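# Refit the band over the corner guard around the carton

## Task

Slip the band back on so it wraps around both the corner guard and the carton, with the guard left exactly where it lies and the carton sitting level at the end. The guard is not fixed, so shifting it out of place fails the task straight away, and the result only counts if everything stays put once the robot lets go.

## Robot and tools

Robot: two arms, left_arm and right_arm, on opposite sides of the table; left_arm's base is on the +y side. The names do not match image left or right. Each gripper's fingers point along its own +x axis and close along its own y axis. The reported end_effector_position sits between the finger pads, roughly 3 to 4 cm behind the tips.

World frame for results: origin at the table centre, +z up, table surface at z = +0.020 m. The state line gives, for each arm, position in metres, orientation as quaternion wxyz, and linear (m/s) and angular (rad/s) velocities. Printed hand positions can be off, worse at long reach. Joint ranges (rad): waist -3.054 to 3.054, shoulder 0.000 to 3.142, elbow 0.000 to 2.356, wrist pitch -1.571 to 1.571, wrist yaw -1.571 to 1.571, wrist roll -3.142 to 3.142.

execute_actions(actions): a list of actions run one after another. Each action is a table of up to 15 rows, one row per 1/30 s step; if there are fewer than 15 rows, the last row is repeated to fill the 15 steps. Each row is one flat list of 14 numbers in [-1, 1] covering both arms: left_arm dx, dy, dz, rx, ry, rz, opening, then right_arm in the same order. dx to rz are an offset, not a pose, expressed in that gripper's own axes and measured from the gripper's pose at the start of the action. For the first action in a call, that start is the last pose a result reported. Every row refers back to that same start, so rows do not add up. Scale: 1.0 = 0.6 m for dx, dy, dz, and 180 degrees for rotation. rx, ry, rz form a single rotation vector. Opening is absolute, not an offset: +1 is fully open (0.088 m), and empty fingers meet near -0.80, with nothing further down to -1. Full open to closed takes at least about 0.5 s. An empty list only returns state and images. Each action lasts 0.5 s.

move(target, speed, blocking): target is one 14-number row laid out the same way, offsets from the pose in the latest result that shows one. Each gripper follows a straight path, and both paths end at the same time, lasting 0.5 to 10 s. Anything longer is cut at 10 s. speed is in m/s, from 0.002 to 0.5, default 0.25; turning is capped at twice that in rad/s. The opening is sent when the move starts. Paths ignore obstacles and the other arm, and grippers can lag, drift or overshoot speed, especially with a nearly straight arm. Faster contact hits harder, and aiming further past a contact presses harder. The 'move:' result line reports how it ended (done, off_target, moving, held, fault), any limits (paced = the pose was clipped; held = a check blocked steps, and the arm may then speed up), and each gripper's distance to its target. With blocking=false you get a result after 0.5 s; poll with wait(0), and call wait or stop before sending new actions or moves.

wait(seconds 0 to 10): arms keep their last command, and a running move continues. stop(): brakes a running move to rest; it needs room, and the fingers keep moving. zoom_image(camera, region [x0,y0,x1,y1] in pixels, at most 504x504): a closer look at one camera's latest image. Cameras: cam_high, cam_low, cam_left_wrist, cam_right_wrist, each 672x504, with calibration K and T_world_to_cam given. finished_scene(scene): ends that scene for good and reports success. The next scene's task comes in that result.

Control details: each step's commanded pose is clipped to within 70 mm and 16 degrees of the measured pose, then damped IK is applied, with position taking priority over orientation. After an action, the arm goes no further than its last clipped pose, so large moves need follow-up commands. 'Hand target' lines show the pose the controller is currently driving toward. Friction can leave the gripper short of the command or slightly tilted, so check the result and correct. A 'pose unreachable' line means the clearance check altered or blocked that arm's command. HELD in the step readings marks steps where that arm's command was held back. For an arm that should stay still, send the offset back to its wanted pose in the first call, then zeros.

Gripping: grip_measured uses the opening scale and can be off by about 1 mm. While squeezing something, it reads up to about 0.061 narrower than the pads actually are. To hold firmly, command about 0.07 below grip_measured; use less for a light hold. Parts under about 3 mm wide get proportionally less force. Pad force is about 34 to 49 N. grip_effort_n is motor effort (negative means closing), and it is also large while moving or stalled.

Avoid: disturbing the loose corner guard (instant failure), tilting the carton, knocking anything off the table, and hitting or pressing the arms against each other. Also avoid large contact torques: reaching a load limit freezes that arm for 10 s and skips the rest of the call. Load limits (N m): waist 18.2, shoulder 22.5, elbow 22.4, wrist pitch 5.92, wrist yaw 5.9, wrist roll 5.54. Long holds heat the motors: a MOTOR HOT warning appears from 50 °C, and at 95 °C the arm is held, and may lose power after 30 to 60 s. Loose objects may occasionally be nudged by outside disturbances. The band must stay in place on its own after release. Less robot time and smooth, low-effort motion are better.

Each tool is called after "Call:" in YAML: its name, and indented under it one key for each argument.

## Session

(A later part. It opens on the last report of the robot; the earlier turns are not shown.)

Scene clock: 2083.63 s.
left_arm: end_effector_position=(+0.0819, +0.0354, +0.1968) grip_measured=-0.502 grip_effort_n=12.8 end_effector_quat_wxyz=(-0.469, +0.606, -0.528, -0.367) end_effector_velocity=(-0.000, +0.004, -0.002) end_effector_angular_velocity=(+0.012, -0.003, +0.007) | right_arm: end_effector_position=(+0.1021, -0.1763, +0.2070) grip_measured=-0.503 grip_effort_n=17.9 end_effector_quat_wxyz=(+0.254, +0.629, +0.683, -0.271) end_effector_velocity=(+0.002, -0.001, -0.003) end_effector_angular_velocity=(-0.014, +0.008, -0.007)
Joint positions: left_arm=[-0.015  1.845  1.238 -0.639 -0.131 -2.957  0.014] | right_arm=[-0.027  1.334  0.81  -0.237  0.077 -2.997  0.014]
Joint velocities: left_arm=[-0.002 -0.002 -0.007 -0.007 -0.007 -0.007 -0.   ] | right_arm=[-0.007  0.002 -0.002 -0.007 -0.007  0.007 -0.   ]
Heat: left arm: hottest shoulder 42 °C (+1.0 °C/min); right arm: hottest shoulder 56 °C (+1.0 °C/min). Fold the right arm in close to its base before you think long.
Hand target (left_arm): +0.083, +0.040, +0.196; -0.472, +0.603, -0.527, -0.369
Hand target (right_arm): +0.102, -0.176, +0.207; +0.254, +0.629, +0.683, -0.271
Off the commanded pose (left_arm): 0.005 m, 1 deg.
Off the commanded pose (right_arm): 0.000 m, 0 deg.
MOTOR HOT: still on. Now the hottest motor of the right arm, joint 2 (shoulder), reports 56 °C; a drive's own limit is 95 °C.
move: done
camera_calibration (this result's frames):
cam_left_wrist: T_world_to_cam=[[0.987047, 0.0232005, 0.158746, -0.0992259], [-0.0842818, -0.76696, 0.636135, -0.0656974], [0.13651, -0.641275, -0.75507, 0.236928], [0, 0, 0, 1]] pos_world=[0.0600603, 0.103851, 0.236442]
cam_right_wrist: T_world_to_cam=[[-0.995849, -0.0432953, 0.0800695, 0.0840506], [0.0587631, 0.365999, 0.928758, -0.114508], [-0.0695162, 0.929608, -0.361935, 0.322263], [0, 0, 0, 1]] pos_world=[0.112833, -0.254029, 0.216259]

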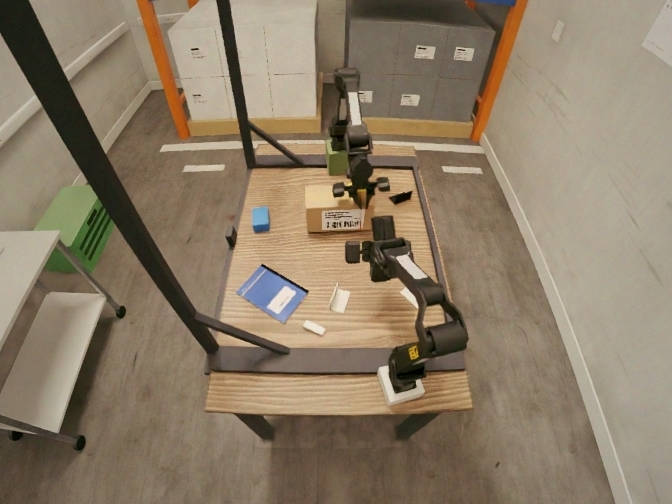

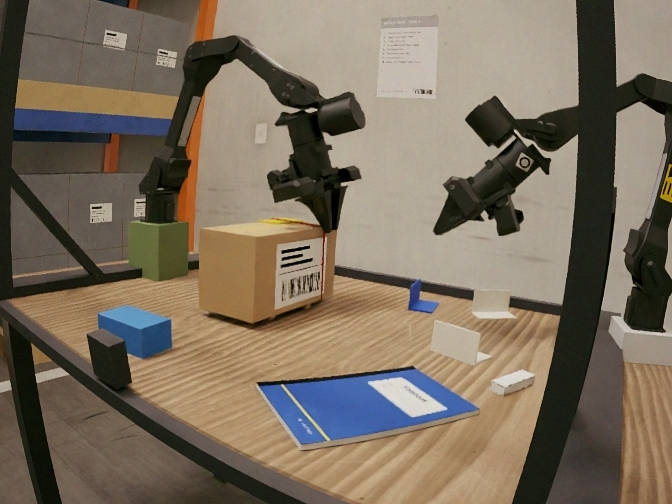

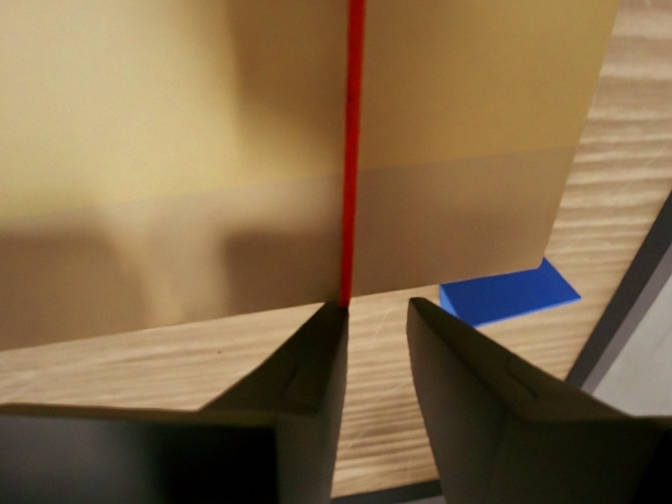

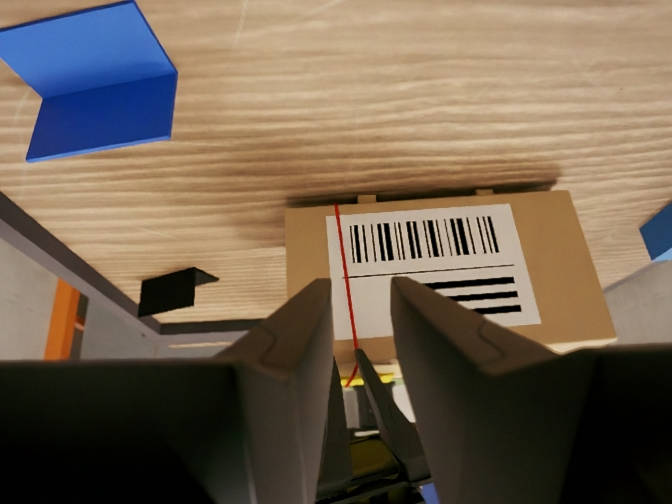

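Call:
move:
  target: [0.002,-0.011,0.008,0,0,0,-0.5, 0,0,0,0,0,0,-0.5]
  speed: 0.02

Call:
zoom_image:
  camera: "cam_right_wrist"
  region: [250, 180, 410, 400]

Scene clock: 2087.90 s.
left_arm: end_effector_position=(+0.0876, +0.0352, +0.1962) grip_measured=-0.502 grip_effort_n=12.8 end_effector_quat_wxyz=(-0.467, +0.608, -0.528, -0.366) end_effector_velocity=(+0.000, -0.001, +0.001) end_effector_angular_velocity=(-0.005, -0.010, -0.007) | right_arm: end_effector_position=(+0.1021, -0.1763, +0.2070) grip_measured=-0.503 grip_effort_n=17.4 end_effector_quat_wxyz=(+0.254, +0.629, +0.683, -0.271) end_effector_velocity=(+0.002, -0.004, -0.004) end_effector_angular_velocity=(-0.022, -0.005, +0.003)
Joint positions: left_arm=[ 0.001  1.845  1.233 -0.627 -0.127 -2.943  0.014] | right_arm=[-0.027  1.334  0.81  -0.237  0.077 -2.997  0.014]
Joint velocities: left_arm=[-0.002 -0.002 -0.002  0.007 -0.007  0.007  0.   ] | right_arm=[-0.007 -0.002 -0.002 -0.022 -0.007 -0.007 -0.   ]
Heat: left arm: hottest shoulder 42 °C (+1.0 °C/min); right arm: hottest shoulder 55 °C (-1.0 °C/min). Fold the right arm in close to its base before you think long.
Hand target (left_arm): +0.089, +0.040, +0.196; -0.469, +0.605, -0.528, -0.367
Hand target (right_arm): +0.102, -0.176, +0.207; +0.254, +0.629, +0.683, -0.271
Off the commanded pose (left_arm): 0.005 m, 0 deg.
Off the commanded pose (right_arm): 0.000 m, 0 deg.
MOTOR HOT: still on. Now the hottest motor of the right arm, joint 2 (shoulder), reports 55 °C; a drive's own limit is 95 °C.
move: done
camera_calibration (this result's frames):
cam_left_wrist: T_world_to_cam=[[0.986843, 0.0254512, 0.159668, -0.105047], [-0.083983, -0.763173, 0.640713, -0.0659697], [0.138162, -0.645692, -0.750995, 0.234833], [0, 0, 0, 1]] pos_world=[0.0656792, 0.103957, 0.235399]
cam_right_wrist: T_world_to_cam=[[-0.995849, -0.0432953, 0.0800695, 0.0840506], [0.0587631, 0.365999, 0.928758, -0.114508], [-0.0695162, 0.929608, -0.361935, 0.322263], [0, 0, 0, 1]] pos_world=[0.112833, -0.254029, 0.216259]

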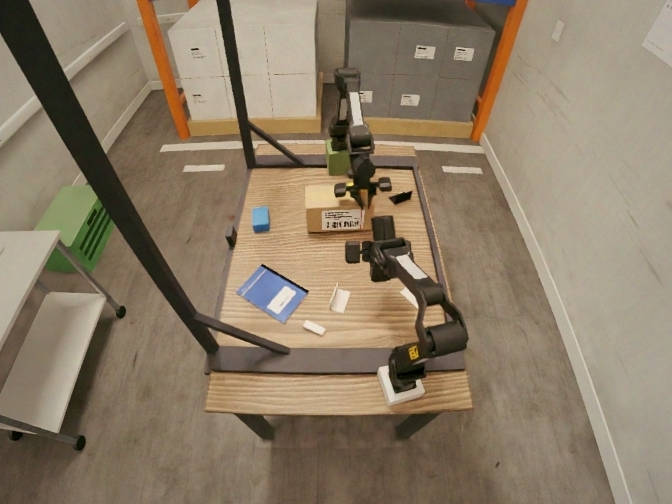

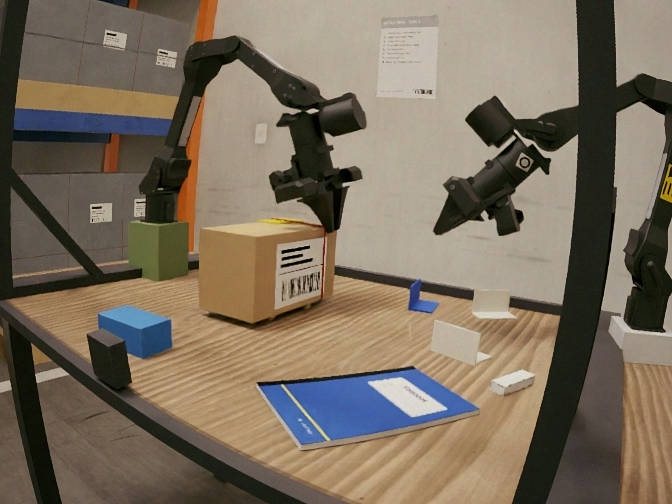

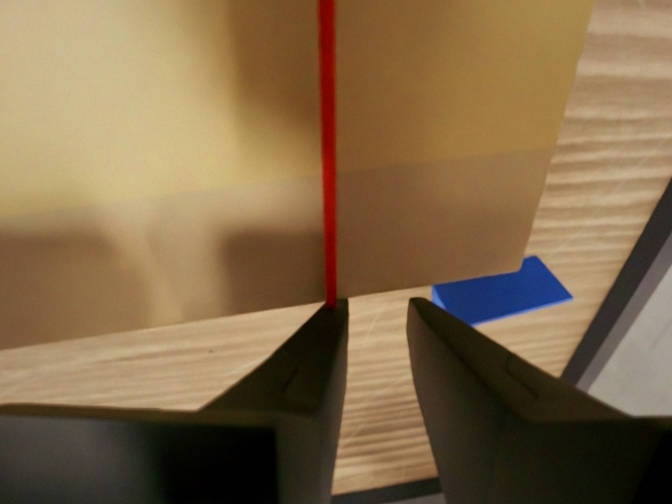

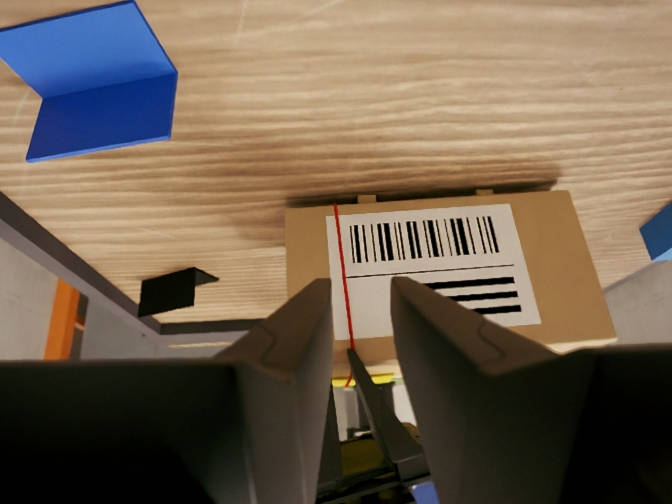

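Region (250, 180, 410, 400) of cam_right_wrist's 672x504 image, scaled by 2.291, with more detail than that image has; it fills the left 367 columns of this view, and the rest is white.

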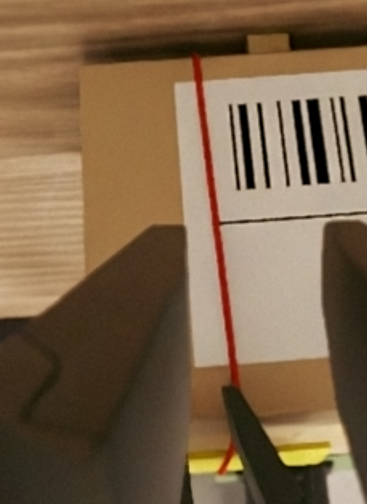

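Call:
execute_actions:
  actions:
    - [[0.0,0,-0.014,0,0,0,-0.5, 0,0,0,0,0,0,-0.5]]
    - [[0,0,0,0,0,0,-0.5, 0,0,0,0,0,0,-0.5]]

Call:
zoom_image:
  camera: "cam_right_wrist"
  region: [250, 180, 410, 400]

Scene clock: 2093.50 s.
left_arm: end_effector_position=(+0.0882, +0.0289, +0.2027) grip_measured=-0.502 grip_effort_n=12.8 end_effector_quat_wxyz=(-0.465, +0.610, -0.530, -0.362) end_effector_velocity=(+0.000, -0.001, -0.001) end_effector_angular_velocity=(-0.002, +0.004, -0.007) | right_arm: end_effector_position=(+0.1021, -0.1763, +0.2070) grip_measured=-0.503 grip_effort_n=18.4 end_effector_quat_wxyz=(+0.254, +0.629, +0.683, -0.271) end_effector_velocity=(+0.004, -0.002, -0.002) end_effector_angular_velocity=(-0.007, -0.001, -0.018)
Joint positions: left_arm=[-0.     1.852  1.267 -0.643 -0.127 -2.942  0.014] | right_arm=[-0.027  1.334  0.81  -0.237  0.077 -2.997  0.014]
Joint velocities: left_arm=[ 0.002  0.002 -0.002  0.007  0.007  0.007  0.   ] | right_arm=[-0.007 -0.007 -0.007 -0.007  0.007  0.007  0.   ]
Heat: left arm: hottest shoulder 43 °C (+2.0 °C/min); right arm: hottest shoulder 53 °C (-4.0 °C/min). Fold the right arm in close to its base before you think long.
Hand target (left_arm): +0.088, +0.029, +0.203; -0.465, +0.610, -0.530, -0.362
Hand target (right_arm): +0.102, -0.176, +0.207; +0.254, +0.629, +0.683, -0.271
Off the commanded pose (left_arm): 0.000 m, 0 deg.
Off the commanded pose (right_arm): 0.000 m, 0 deg.
MOTOR HOT: still on. Now the hottest motor of the right arm, joint 2 (shoulder), reports 53 °C; a drive's own limit is 95 °C.
Step readings (end_effector_position; steps 1 to 15: 1st action; 16 to 30: 2nd action):
0: left_arm (+0.0878, +0.0354, +0.1962) | right_arm (+0.1021, -0.1763, +0.2070)
1: left_arm (+0.0879, +0.0347, +0.1972) | right_arm (+0.1021, -0.1763, +0.2070)
2: left_arm (+0.0878, +0.0339, +0.1985) | right_arm (+0.1021, -0.1763, +0.2070)
4: left_arm (+0.0882, +0.0315, +0.2008) | right_arm (+0.1021, -0.1763, +0.2070)
8: left_arm (+0.0883, +0.0287, +0.2039) | right_arm (+0.1021, -0.1763, +0.2070)
15: left_arm (+0.0882, +0.0289, +0.2027) | right_arm (+0.1021, -0.1763, +0.2070)
16: left_arm (+0.0882, +0.0289, +0.2027) | right_arm (+0.1021, -0.1763, +0.2070)
17: left_arm (+0.0882, +0.0289, +0.2027) | right_arm (+0.1021, -0.1763, +0.2070)
19: left_arm (+0.0882, +0.0289, +0.2027) | right_arm (+0.1021, -0.1763, +0.2070)
23: left_arm (+0.0882, +0.0289, +0.2027) | right_arm (+0.1021, -0.1763, +0.2070)
30: end_effector_position above
camera_calibration (this result's frames):
cam_left_wrist: T_world_to_cam=[[0.986608, 0.0255911, 0.161089, -0.106713], [-0.08622, -0.75653, 0.648251, -0.0764571], [0.138458, -0.653459, -0.744192, 0.234393], [0, 0, 0, 1]] pos_world=[0.0662379, 0.0980552, 0.241187]
cam_right_wrist: T_world_to_cam=[[-0.995849, -0.0432953, 0.0800695, 0.0840506], [0.0587631, 0.365999, 0.928758, -0.114508], [-0.0695162, 0.929608, -0.361935, 0.322263], [0, 0, 0, 1]] pos_world=[0.112833, -0.254029, 0.216259]

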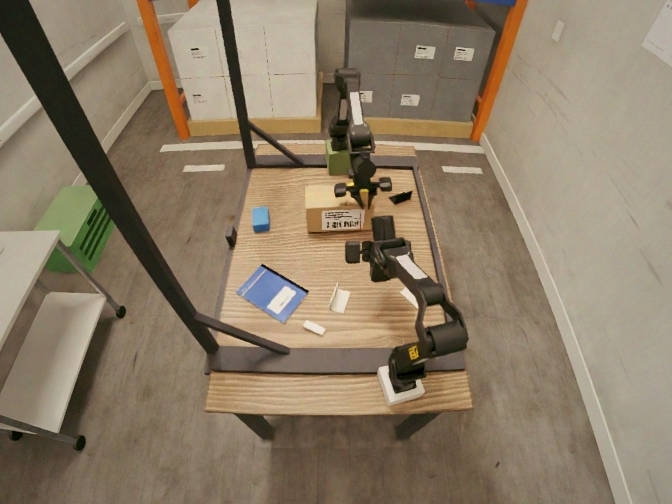

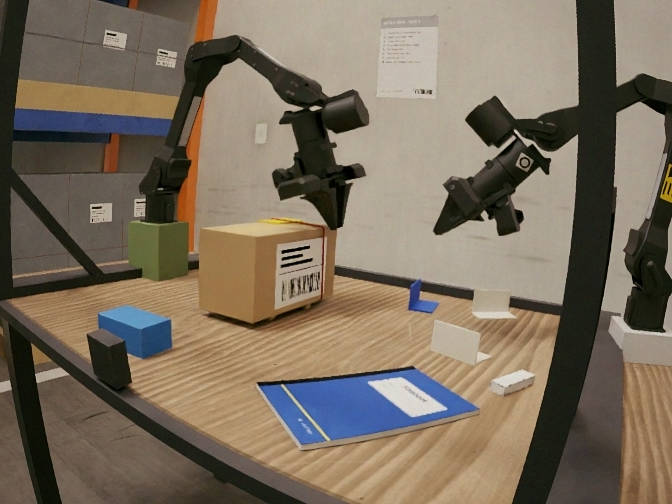

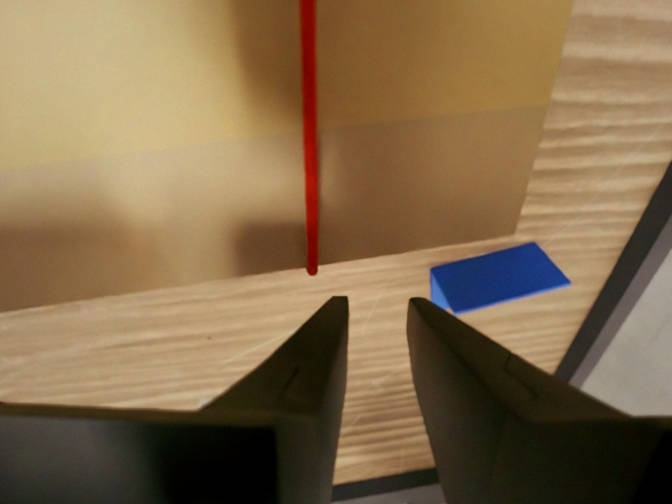

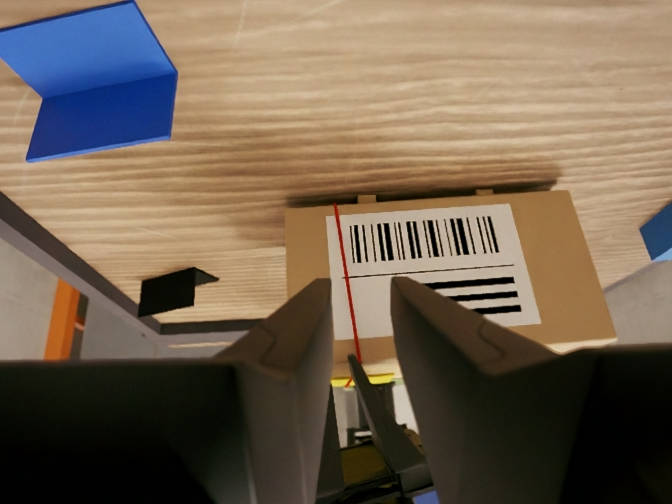

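Region (250, 180, 410, 400) of cam_right_wrist's 672x504 image, scaled by 2.291, with more detail than that image has; it fills the left 367 columns of this view, and the rest is white.

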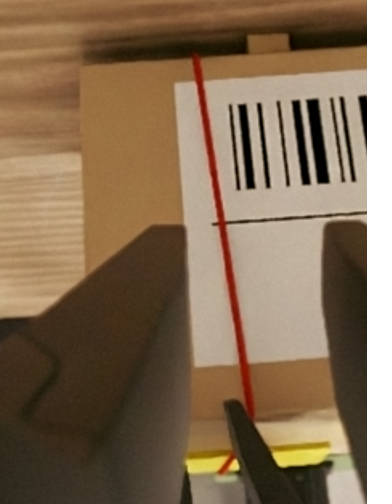

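Call:
move:
  target: [-0.065,-0.012,-0.017,0,0,0,-0.5, 0,0,0,0,0,0,-0.5]
  speed: 0.15

Call:
move:
  target: [-0.032,0.006,0.267,0,0,0,-0.5, 0,0,0,0,0,0,-0.5]
  speed: 0.2

Scene clock: 2110.77 s.
left_arm: end_effector_position=(+0.0875, +0.0328, +0.2372) grip_measured=-0.502 grip_effort_n=12.8 end_effector_quat_wxyz=(-0.469, +0.606, -0.528, -0.367) end_effector_velocity=(-0.000, +0.003, +0.000) end_effector_angular_velocity=(+0.009, -0.017, +0.007) | right_arm: end_effector_position=(+0.1021, -0.1763, +0.2070) grip_measured=-0.503 grip_effort_n=18.4 end_effector_quat_wxyz=(+0.254, +0.629, +0.683, -0.271) end_effector_velocity=(-0.000, +0.000, +0.001) end_effector_angular_velocity=(+0.005, +0.012, -0.002)
Joint positions: left_arm=[-0.     1.813  1.364 -0.795 -0.127 -2.942  0.014] | right_arm=[-0.027  1.334  0.81  -0.237  0.077 -2.997  0.014]
Joint velocities: left_arm=[-0.007 -0.007 -0.007 -0.007 -0.022 -0.007 -0.   ] | right_arm=[-0.002 -0.002 -0.002  0.007 -0.007  0.007 -0.   ]
Heat: left arm: hottest shoulder 43 °C (+2.0 °C/min); right arm: hottest shoulder 50 °C (-12.2 °C/min). Fold the right arm in close to its base before you think long.
Hand target (left_arm): +0.088, +0.031, +0.244; -0.465, +0.610, -0.530, -0.362
Hand target (right_arm): +0.102, -0.176, +0.207; +0.254, +0.629, +0.683, -0.271
Off the commanded pose (left_arm): 0.007 m, 1 deg.
Off the commanded pose (right_arm): 0.000 m, 0 deg.
MOTOR HOT: still on. Now the hottest motor of the right arm, joint 2 (shoulder), reports 50 °C; a drive's own limit is 95 °C.
move: done
camera_calibration (this result's frames):
cam_left_wrist: T_world_to_cam=[[0.987001, 0.0230568, 0.159051, -0.111237], [-0.0846427, -0.7667, 0.636402, -0.0929014], [0.136617, -0.641592, -0.754782, 0.264958], [0, 0, 0, 1]] pos_world=[0.0657297, 0.101332, 0.2768]
cam_right_wrist: T_world_to_cam=[[-0.995849, -0.0432953, 0.0800695, 0.0840506], [0.0587631, 0.365999, 0.928758, -0.114508], [-0.0695162, 0.929608, -0.361935, 0.322263], [0, 0, 0, 1]] pos_world=[0.112833, -0.254029, 0.216259]

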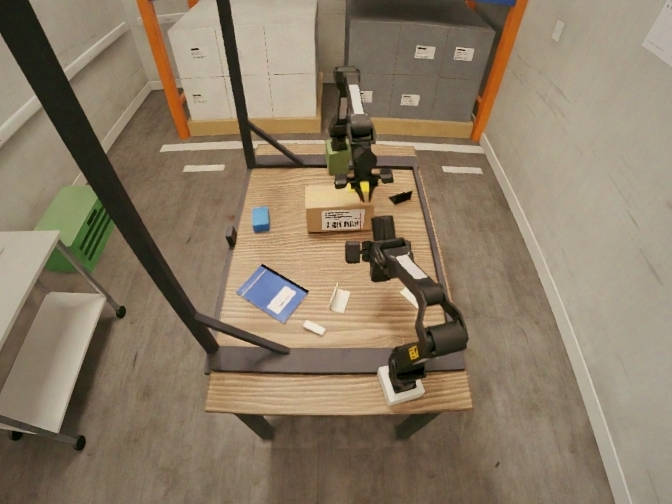

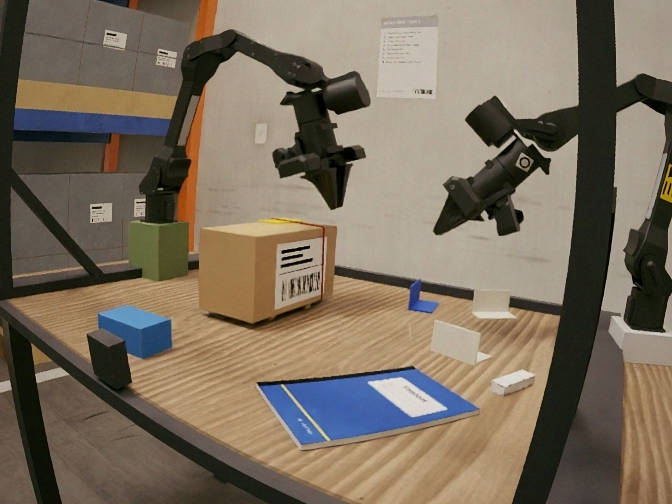

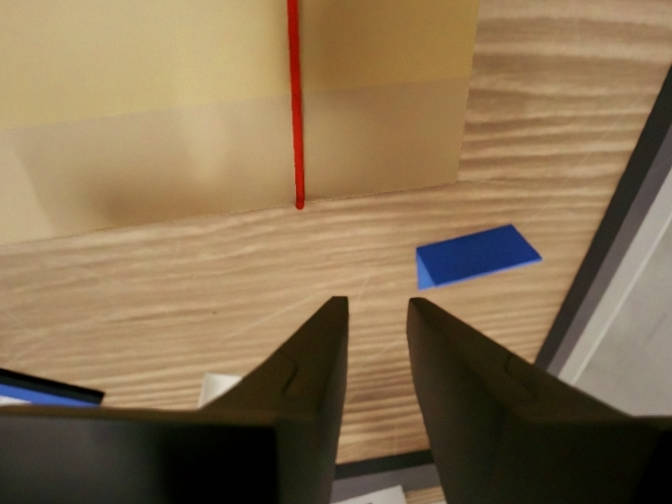

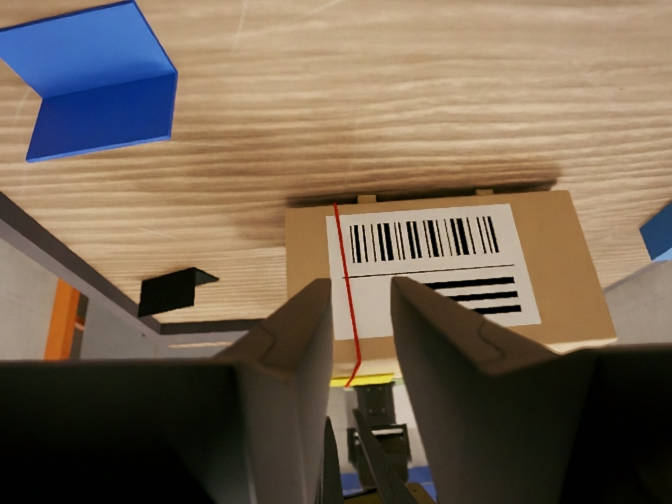

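Scene clock: 2112.07 s.
left_arm: end_effector_position=(+0.0881, +0.1886, +0.2101) grip_measured=-0.502 grip_effort_n=12.8 end_effector_quat_wxyz=(-0.468, +0.608, -0.526, -0.366) end_effector_velocity=(-0.000, +0.003, -0.001) end_effector_angular_velocity=(+0.008, -0.002, +0.007) | right_arm: end_effector_position=(+0.1021, -0.1763, +0.2070) grip_measured=-0.503 grip_effort_n=18.4 end_effector_quat_wxyz=(+0.254, +0.629, +0.683, -0.271) end_effector_velocity=(-0.004, -0.002, -0.001) end_effector_angular_velocity=(-0.009, -0.003, +0.033)
Joint positions: left_arm=[ 0.119  1.243  0.707 -0.692 -0.091 -2.831  0.014] | right_arm=[-0.027  1.334  0.81  -0.237  0.077 -2.997  0.014]
Joint velocities: left_arm=[-0.002 -0.007 -0.007 -0.007 -0.007 -0.007 -0.   ] | right_arm=[ 0.002 -0.002 -0.002 -0.007 -0.022 -0.022 -0.   ]
Heat: left arm: hottest shoulder 43 °C (+2.0 °C/min); right arm: hottest shoulder 50 °C (-13.1 °C/min). Fold the right arm in close to its base before you think long.
Hand target (left_arm): +0.087, +0.191, +0.209; -0.469, +0.606, -0.528, -0.366
Hand target (right_arm): +0.102, -0.176, +0.207; +0.254, +0.629, +0.683, -0.271
Off the commanded pose (left_arm): 0.004 m, 0 deg.
Off the commanded pose (right_arm): 0.000 m, 0 deg.
MOTOR HOT: still on. Now the hottest motor of the right arm, joint 2 (shoulder), reports 50 °C; a drive's own limit is 95 °C.
move: done
camera_calibration (this result's frames):
cam_left_wrist: T_world_to_cam=[[0.986343, 0.0270129, 0.162474, -0.112445], [-0.0841808, -0.7652, 0.638266, 0.0430755], [0.141566, -0.643226, -0.752475, 0.343762], [0, 0, 0, 1]] pos_world=[0.0658703, 0.257115, 0.249448]
cam_right_wrist: T_world_to_cam=[[-0.995849, -0.0432953, 0.0800695, 0.0840506], [0.0587631, 0.365999, 0.928758, -0.114508], [-0.0695162, 0.929608, -0.361935, 0.322263], [0, 0, 0, 1]] pos_world=[0.112833, -0.254029, 0.216259]

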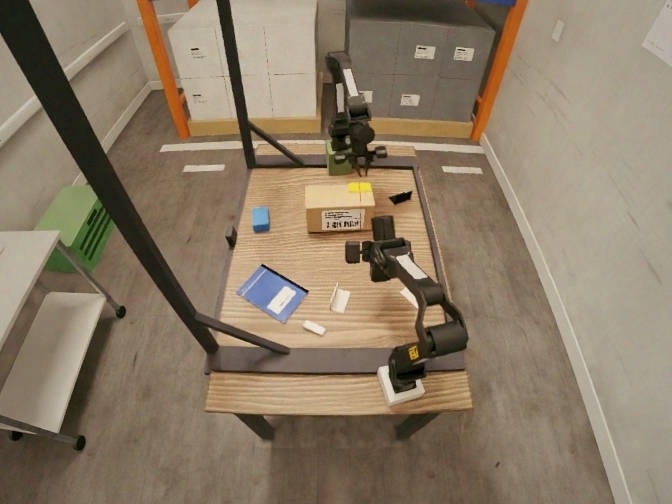

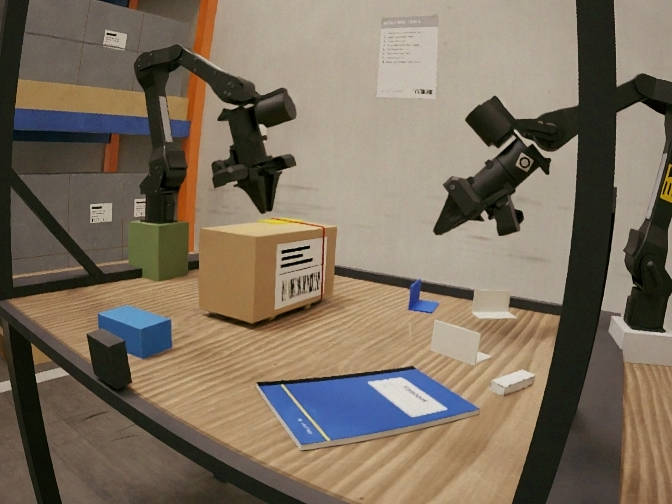

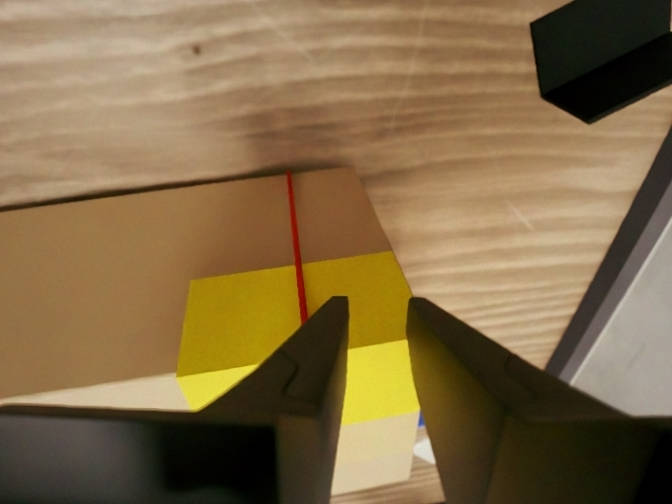

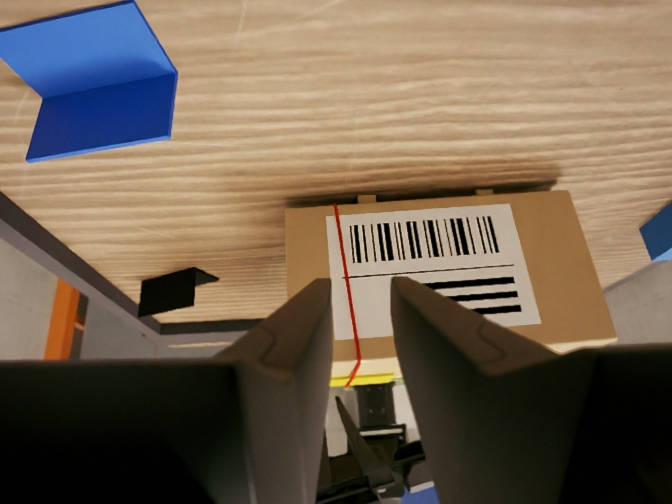

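Call:
zoom_image:
  camera: "cam_left_wrist"
  region: [160, 140, 460, 440]

Call:
zoom_image:
  camera: "cam_high"
  region: [295, 165, 395, 245]

Region (160, 140, 460, 440) of cam_left_wrist's 672x504 image, scaled by 1.680, with more detail than that image has.

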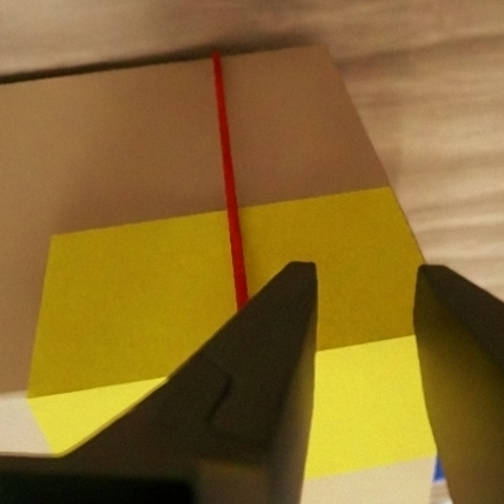

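Region (295, 165, 395, 245) of cam_high's 672x504 image, scaled by 5.040, with more detail than that image has; it fills the top 403 rows of this view, and the rest is white.

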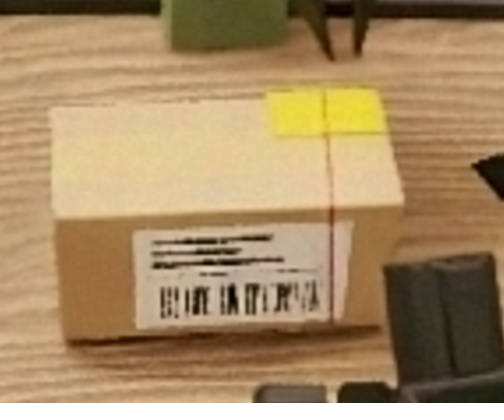

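Call:
move:
  target: [-0.039,0.010,-0.062,0,0,0,-0.5, 0,0,0,0,0,0,-0.5]
  speed: 0.2

Call:
move:
  target: [0.058,0.002,-0.202,0,0,0,-0.5, 0,0,0,0,0,0,-0.5]
  speed: 0.2

Scene clock: 2156.40 s.
left_arm: end_effector_position=(+0.0762, +0.1616, +0.2417) grip_measured=-0.502 grip_effort_n=12.8 end_effector_quat_wxyz=(-0.467, +0.608, -0.529, -0.364) end_effector_velocity=(-0.001, -0.001, +0.000) end_effector_angular_velocity=(+0.007, -0.003, +0.002) | right_arm: end_effector_position=(+0.1021, -0.1763, +0.2070) grip_measured=-0.503 grip_effort_n=17.9 end_effector_quat_wxyz=(+0.254, +0.629, +0.683, -0.271) end_effector_velocity=(-0.002, +0.001, +0.003) end_effector_angular_velocity=(+0.011, +0.002, +0.013)
Joint positions: left_arm=[ 0.038  1.308  0.88  -0.804 -0.114 -2.906  0.014] | right_arm=[-0.027  1.334  0.81  -0.237  0.077 -2.997  0.014]
Joint velocities: left_arm=[-0.007  0.007  0.007 -0.007 -0.007 -0.007 -0.   ] | right_arm=[ 0.002 -0.002  0.002  0.007 -0.007 -0.007 -0.   ]
Heat: left arm: hottest shoulder 37 °C (-6.0 °C/min); right arm: hottest shoulder 46 °C (-7.0 °C/min).
Hand target (left_arm): +0.076, +0.160, +0.242; -0.468, +0.608, -0.526, -0.366
Hand target (right_arm): +0.102, -0.176, +0.207; +0.254, +0.629, +0.683, -0.271
Off the commanded pose (left_arm): 0.002 m, 0 deg.
Off the commanded pose (right_arm): 0.000 m, 0 deg.
MOTOR HOT: cleared. Now the hottest motor of the right arm, joint 2 (shoulder), reports 46 °C.
move: done
camera_calibration (this result's frames):
cam_left_wrist: T_world_to_cam=[[0.986739, 0.0240765, 0.160522, -0.104216], [-0.085866, -0.761807, 0.642088, -0.0000400037], [0.137746, -0.647356, -0.749637, 0.352191], [0, 0, 0, 1]] pos_world=[0.0543175, 0.230472, 0.28077]
cam_right_wrist: T_world_to_cam=[[-0.995849, -0.0432953, 0.0800695, 0.0840506], [0.0587631, 0.365999, 0.928758, -0.114508], [-0.0695162, 0.929608, -0.361935, 0.322263], [0, 0, 0, 1]] pos_world=[0.112833, -0.254029, 0.216259]

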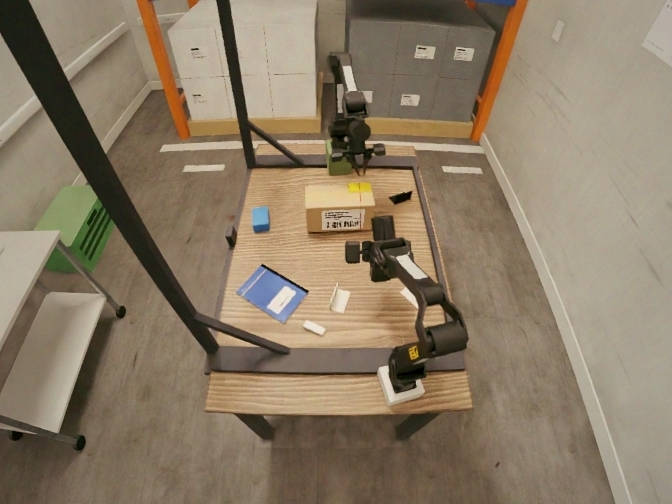

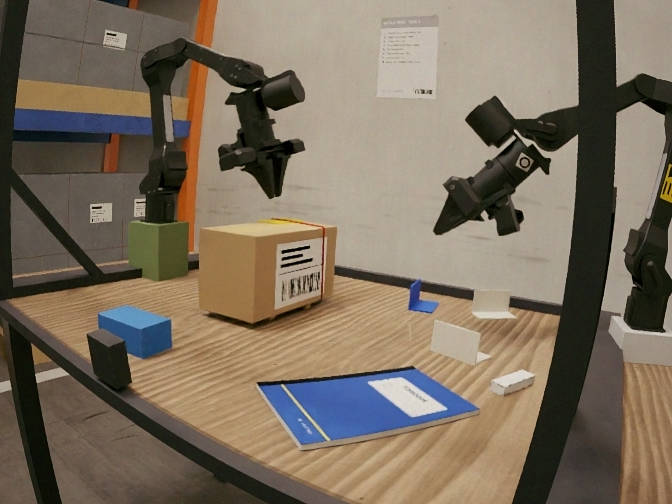

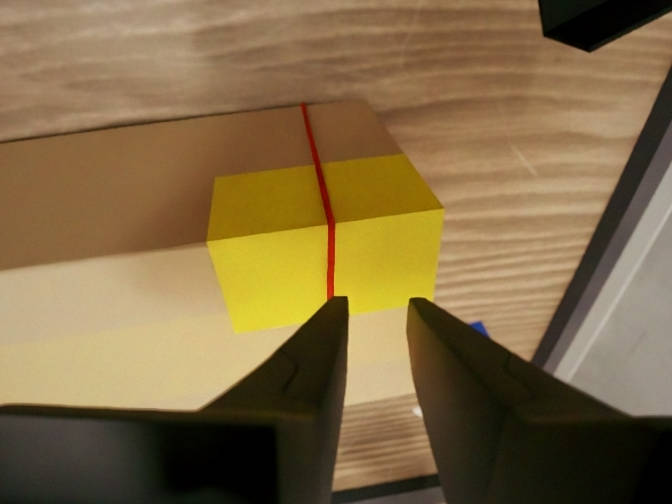

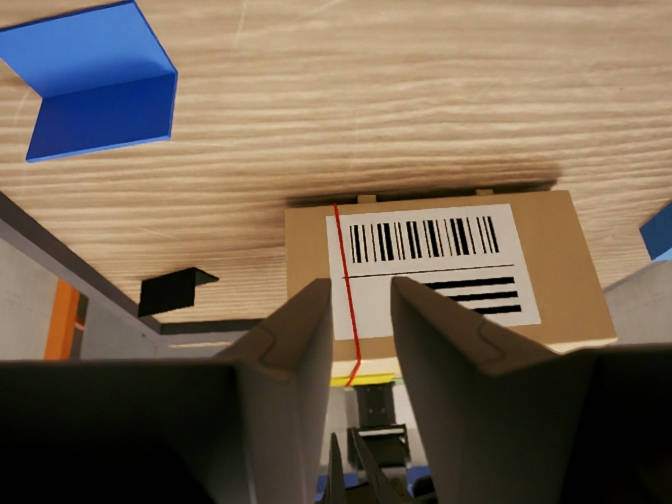

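Scene clock: 2157.53 s.
left_arm: end_effector_position=(+0.0763, +0.0375, +0.2479) grip_measured=-0.502 grip_effort_n=12.8 end_effector_quat_wxyz=(-0.465, +0.609, -0.532, -0.361) end_effector_velocity=(-0.002, +0.002, -0.000) end_effector_angular_velocity=(+0.012, +0.016, +0.016) | right_arm: end_effector_position=(+0.1021, -0.1763, +0.2070) grip_measured=-0.503 grip_effort_n=17.9 end_effector_quat_wxyz=(+0.254, +0.629, +0.683, -0.271) end_effector_velocity=(+0.002, -0.002, +0.000) end_effector_angular_velocity=(+0.002, -0.032, +0.017)
Joint positions: left_arm=[-0.029  1.77   1.349 -0.808 -0.133 -2.966  0.014] | right_arm=[-0.027  1.334  0.81  -0.237  0.077 -2.997  0.014]
Joint velocities: left_arm=[-0.002  0.002  0.007 -0.022  0.007 -0.022  0.   ] | right_arm=[-0.002 -0.007 -0.002 -0.007  0.007 -0.037 -0.   ]
Heat: left arm: hottest shoulder 37 °C (-6.0 °C/min); right arm: hottest shoulder 46 °C (-7.0 °C/min).
Hand target (left_arm): +0.076, +0.036, +0.244; -0.467, +0.608, -0.529, -0.364
Hand target (right_arm): +0.102, -0.176, +0.207; +0.254, +0.629, +0.683, -0.271
Off the commanded pose (left_arm): 0.004 m, 1 deg.
Off the commanded pose (right_arm): 0.000 m, 0 deg.
move: done
camera_calibration (this result's frames):
cam_left_wrist: T_world_to_cam=[[0.986966, 0.0216363, 0.159466, -0.101949], [-0.0884869, -0.754713, 0.650061, -0.100569], [0.134416, -0.655699, -0.742961, 0.275357], [0, 0, 0, 1]] pos_world=[0.0547092, 0.106856, 0.286213]
cam_right_wrist: T_world_to_cam=[[-0.995849, -0.0432953, 0.0800695, 0.0840506], [0.0587631, 0.365999, 0.928758, -0.114508], [-0.0695162, 0.929608, -0.361935, 0.322263], [0, 0, 0, 1]] pos_world=[0.112833, -0.254029, 0.216259]

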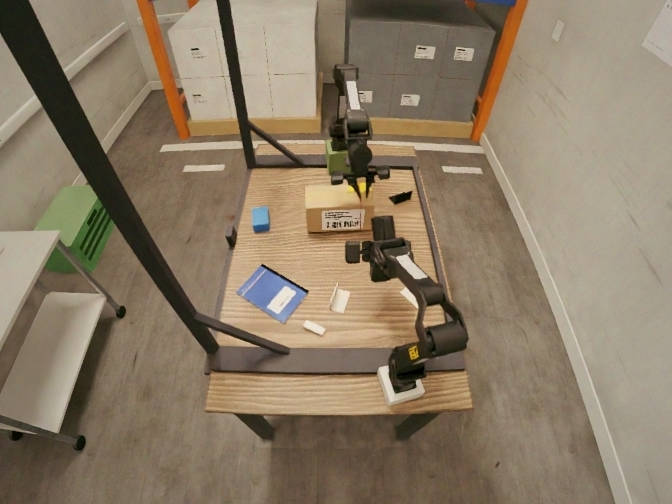

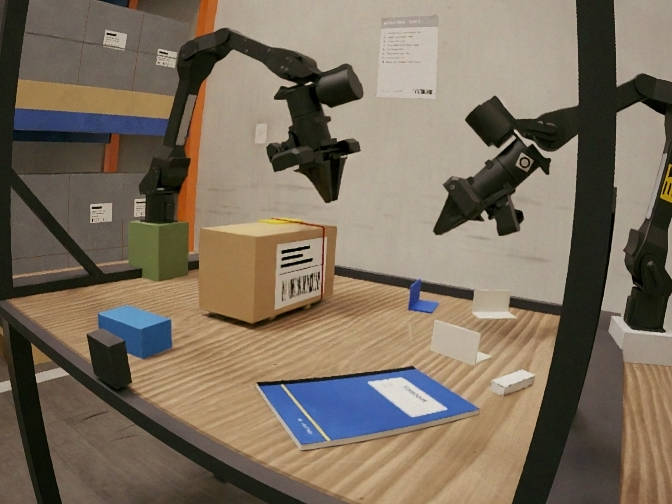

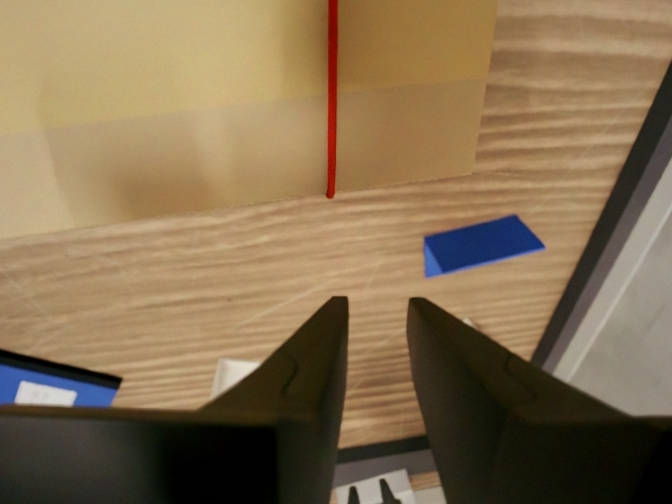

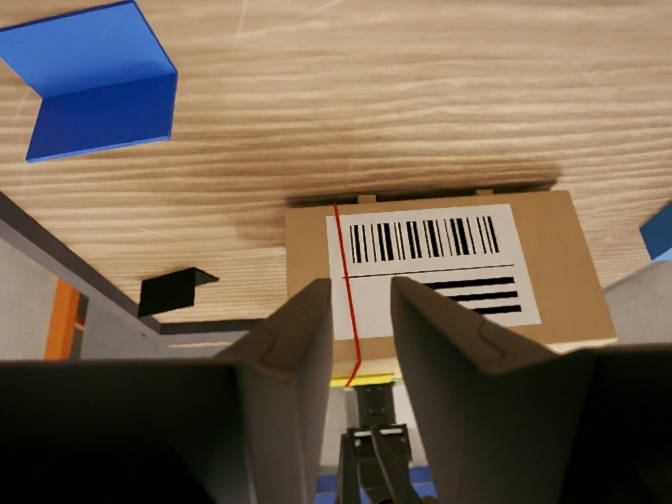

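Call:
execute_actions:
  actions: []

Scene clock: 2171.30 s.
left_arm: end_effector_position=(+0.0763, +0.0375, +0.2475) grip_measured=-0.502 grip_effort_n=12.8 end_effector_quat_wxyz=(-0.465, +0.609, -0.532, -0.361) end_effector_velocity=(-0.000, +0.002, +0.002) end_effector_angular_velocity=(+0.002, -0.004, +0.007) | right_arm: end_effector_position=(+0.1021, -0.1763, +0.2070) grip_measured=-0.503 grip_effort_n=17.9 end_effector_quat_wxyz=(+0.254, +0.629, +0.683, -0.271) end_effector_velocity=(+0.003, -0.002, -0.003) end_effector_angular_velocity=(-0.010, -0.013, -0.003)
Joint positions: left_arm=[-0.029  1.771  1.349 -0.809 -0.133 -2.966  0.014] | right_arm=[-0.027  1.334  0.81  -0.237  0.077 -2.997  0.014]
Joint velocities: left_arm=[-0.002 -0.007 -0.002 -0.007 -0.007 -0.007 -0.   ] | right_arm=[-0.002 -0.002 -0.007 -0.007  0.007 -0.007 -0.   ]
Heat: left arm: hottest shoulder 37 °C (-6.1 °C/min); right arm: hottest shoulder 45 °C (-5.0 °C/min).
Hand target (left_arm): +0.076, +0.036, +0.244; -0.467, +0.608, -0.529, -0.365
Hand target (right_arm): +0.102, -0.176, +0.207; +0.254, +0.629, +0.683, -0.271
Off the commanded pose (left_arm): 0.003 m, 1 deg.
Off the commanded pose (right_arm): 0.000 m, 0 deg.
camera_calibration (this result's frames):
cam_left_wrist: T_world_to_cam=[[0.986989, 0.0214553, 0.15935, -0.101865], [-0.0883943, -0.75545, 0.649216, -0.100144], [0.13431, -0.654855, -0.743725, 0.275257], [0, 0, 0, 1]] pos_world=[0.0547181, 0.106785, 0.285963]
cam_right_wrist: T_world_to_cam=[[-0.995849, -0.0432953, 0.0800695, 0.0840506], [0.0587631, 0.365999, 0.928758, -0.114508], [-0.0695162, 0.929608, -0.361935, 0.322263], [0, 0, 0, 1]] pos_world=[0.112833, -0.254029, 0.216259]

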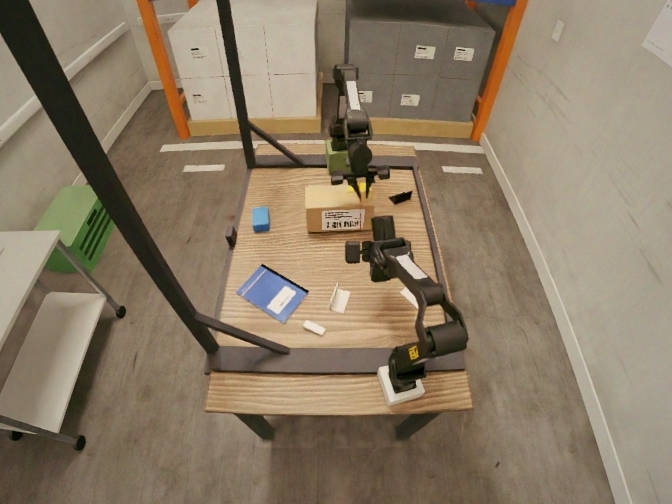

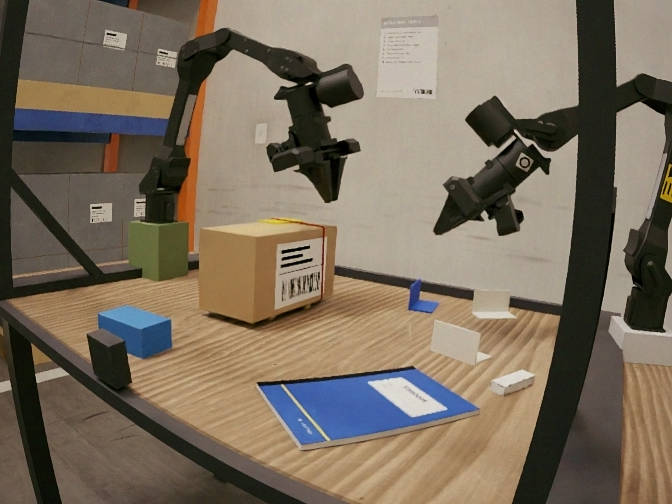

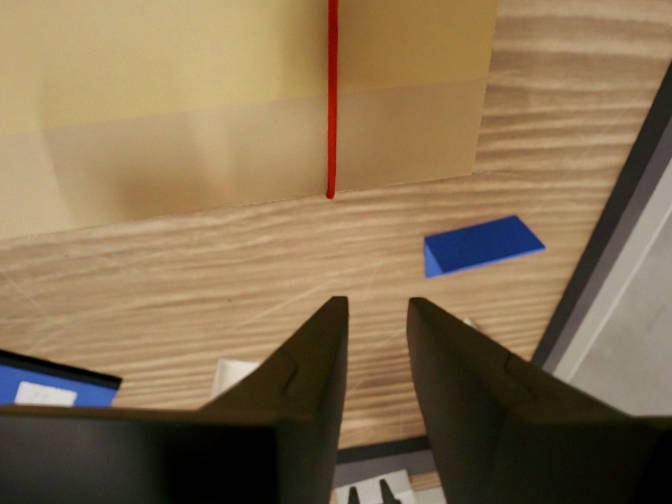

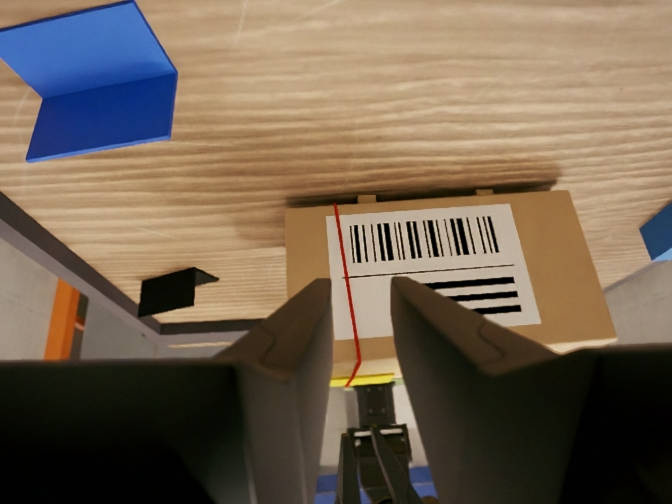

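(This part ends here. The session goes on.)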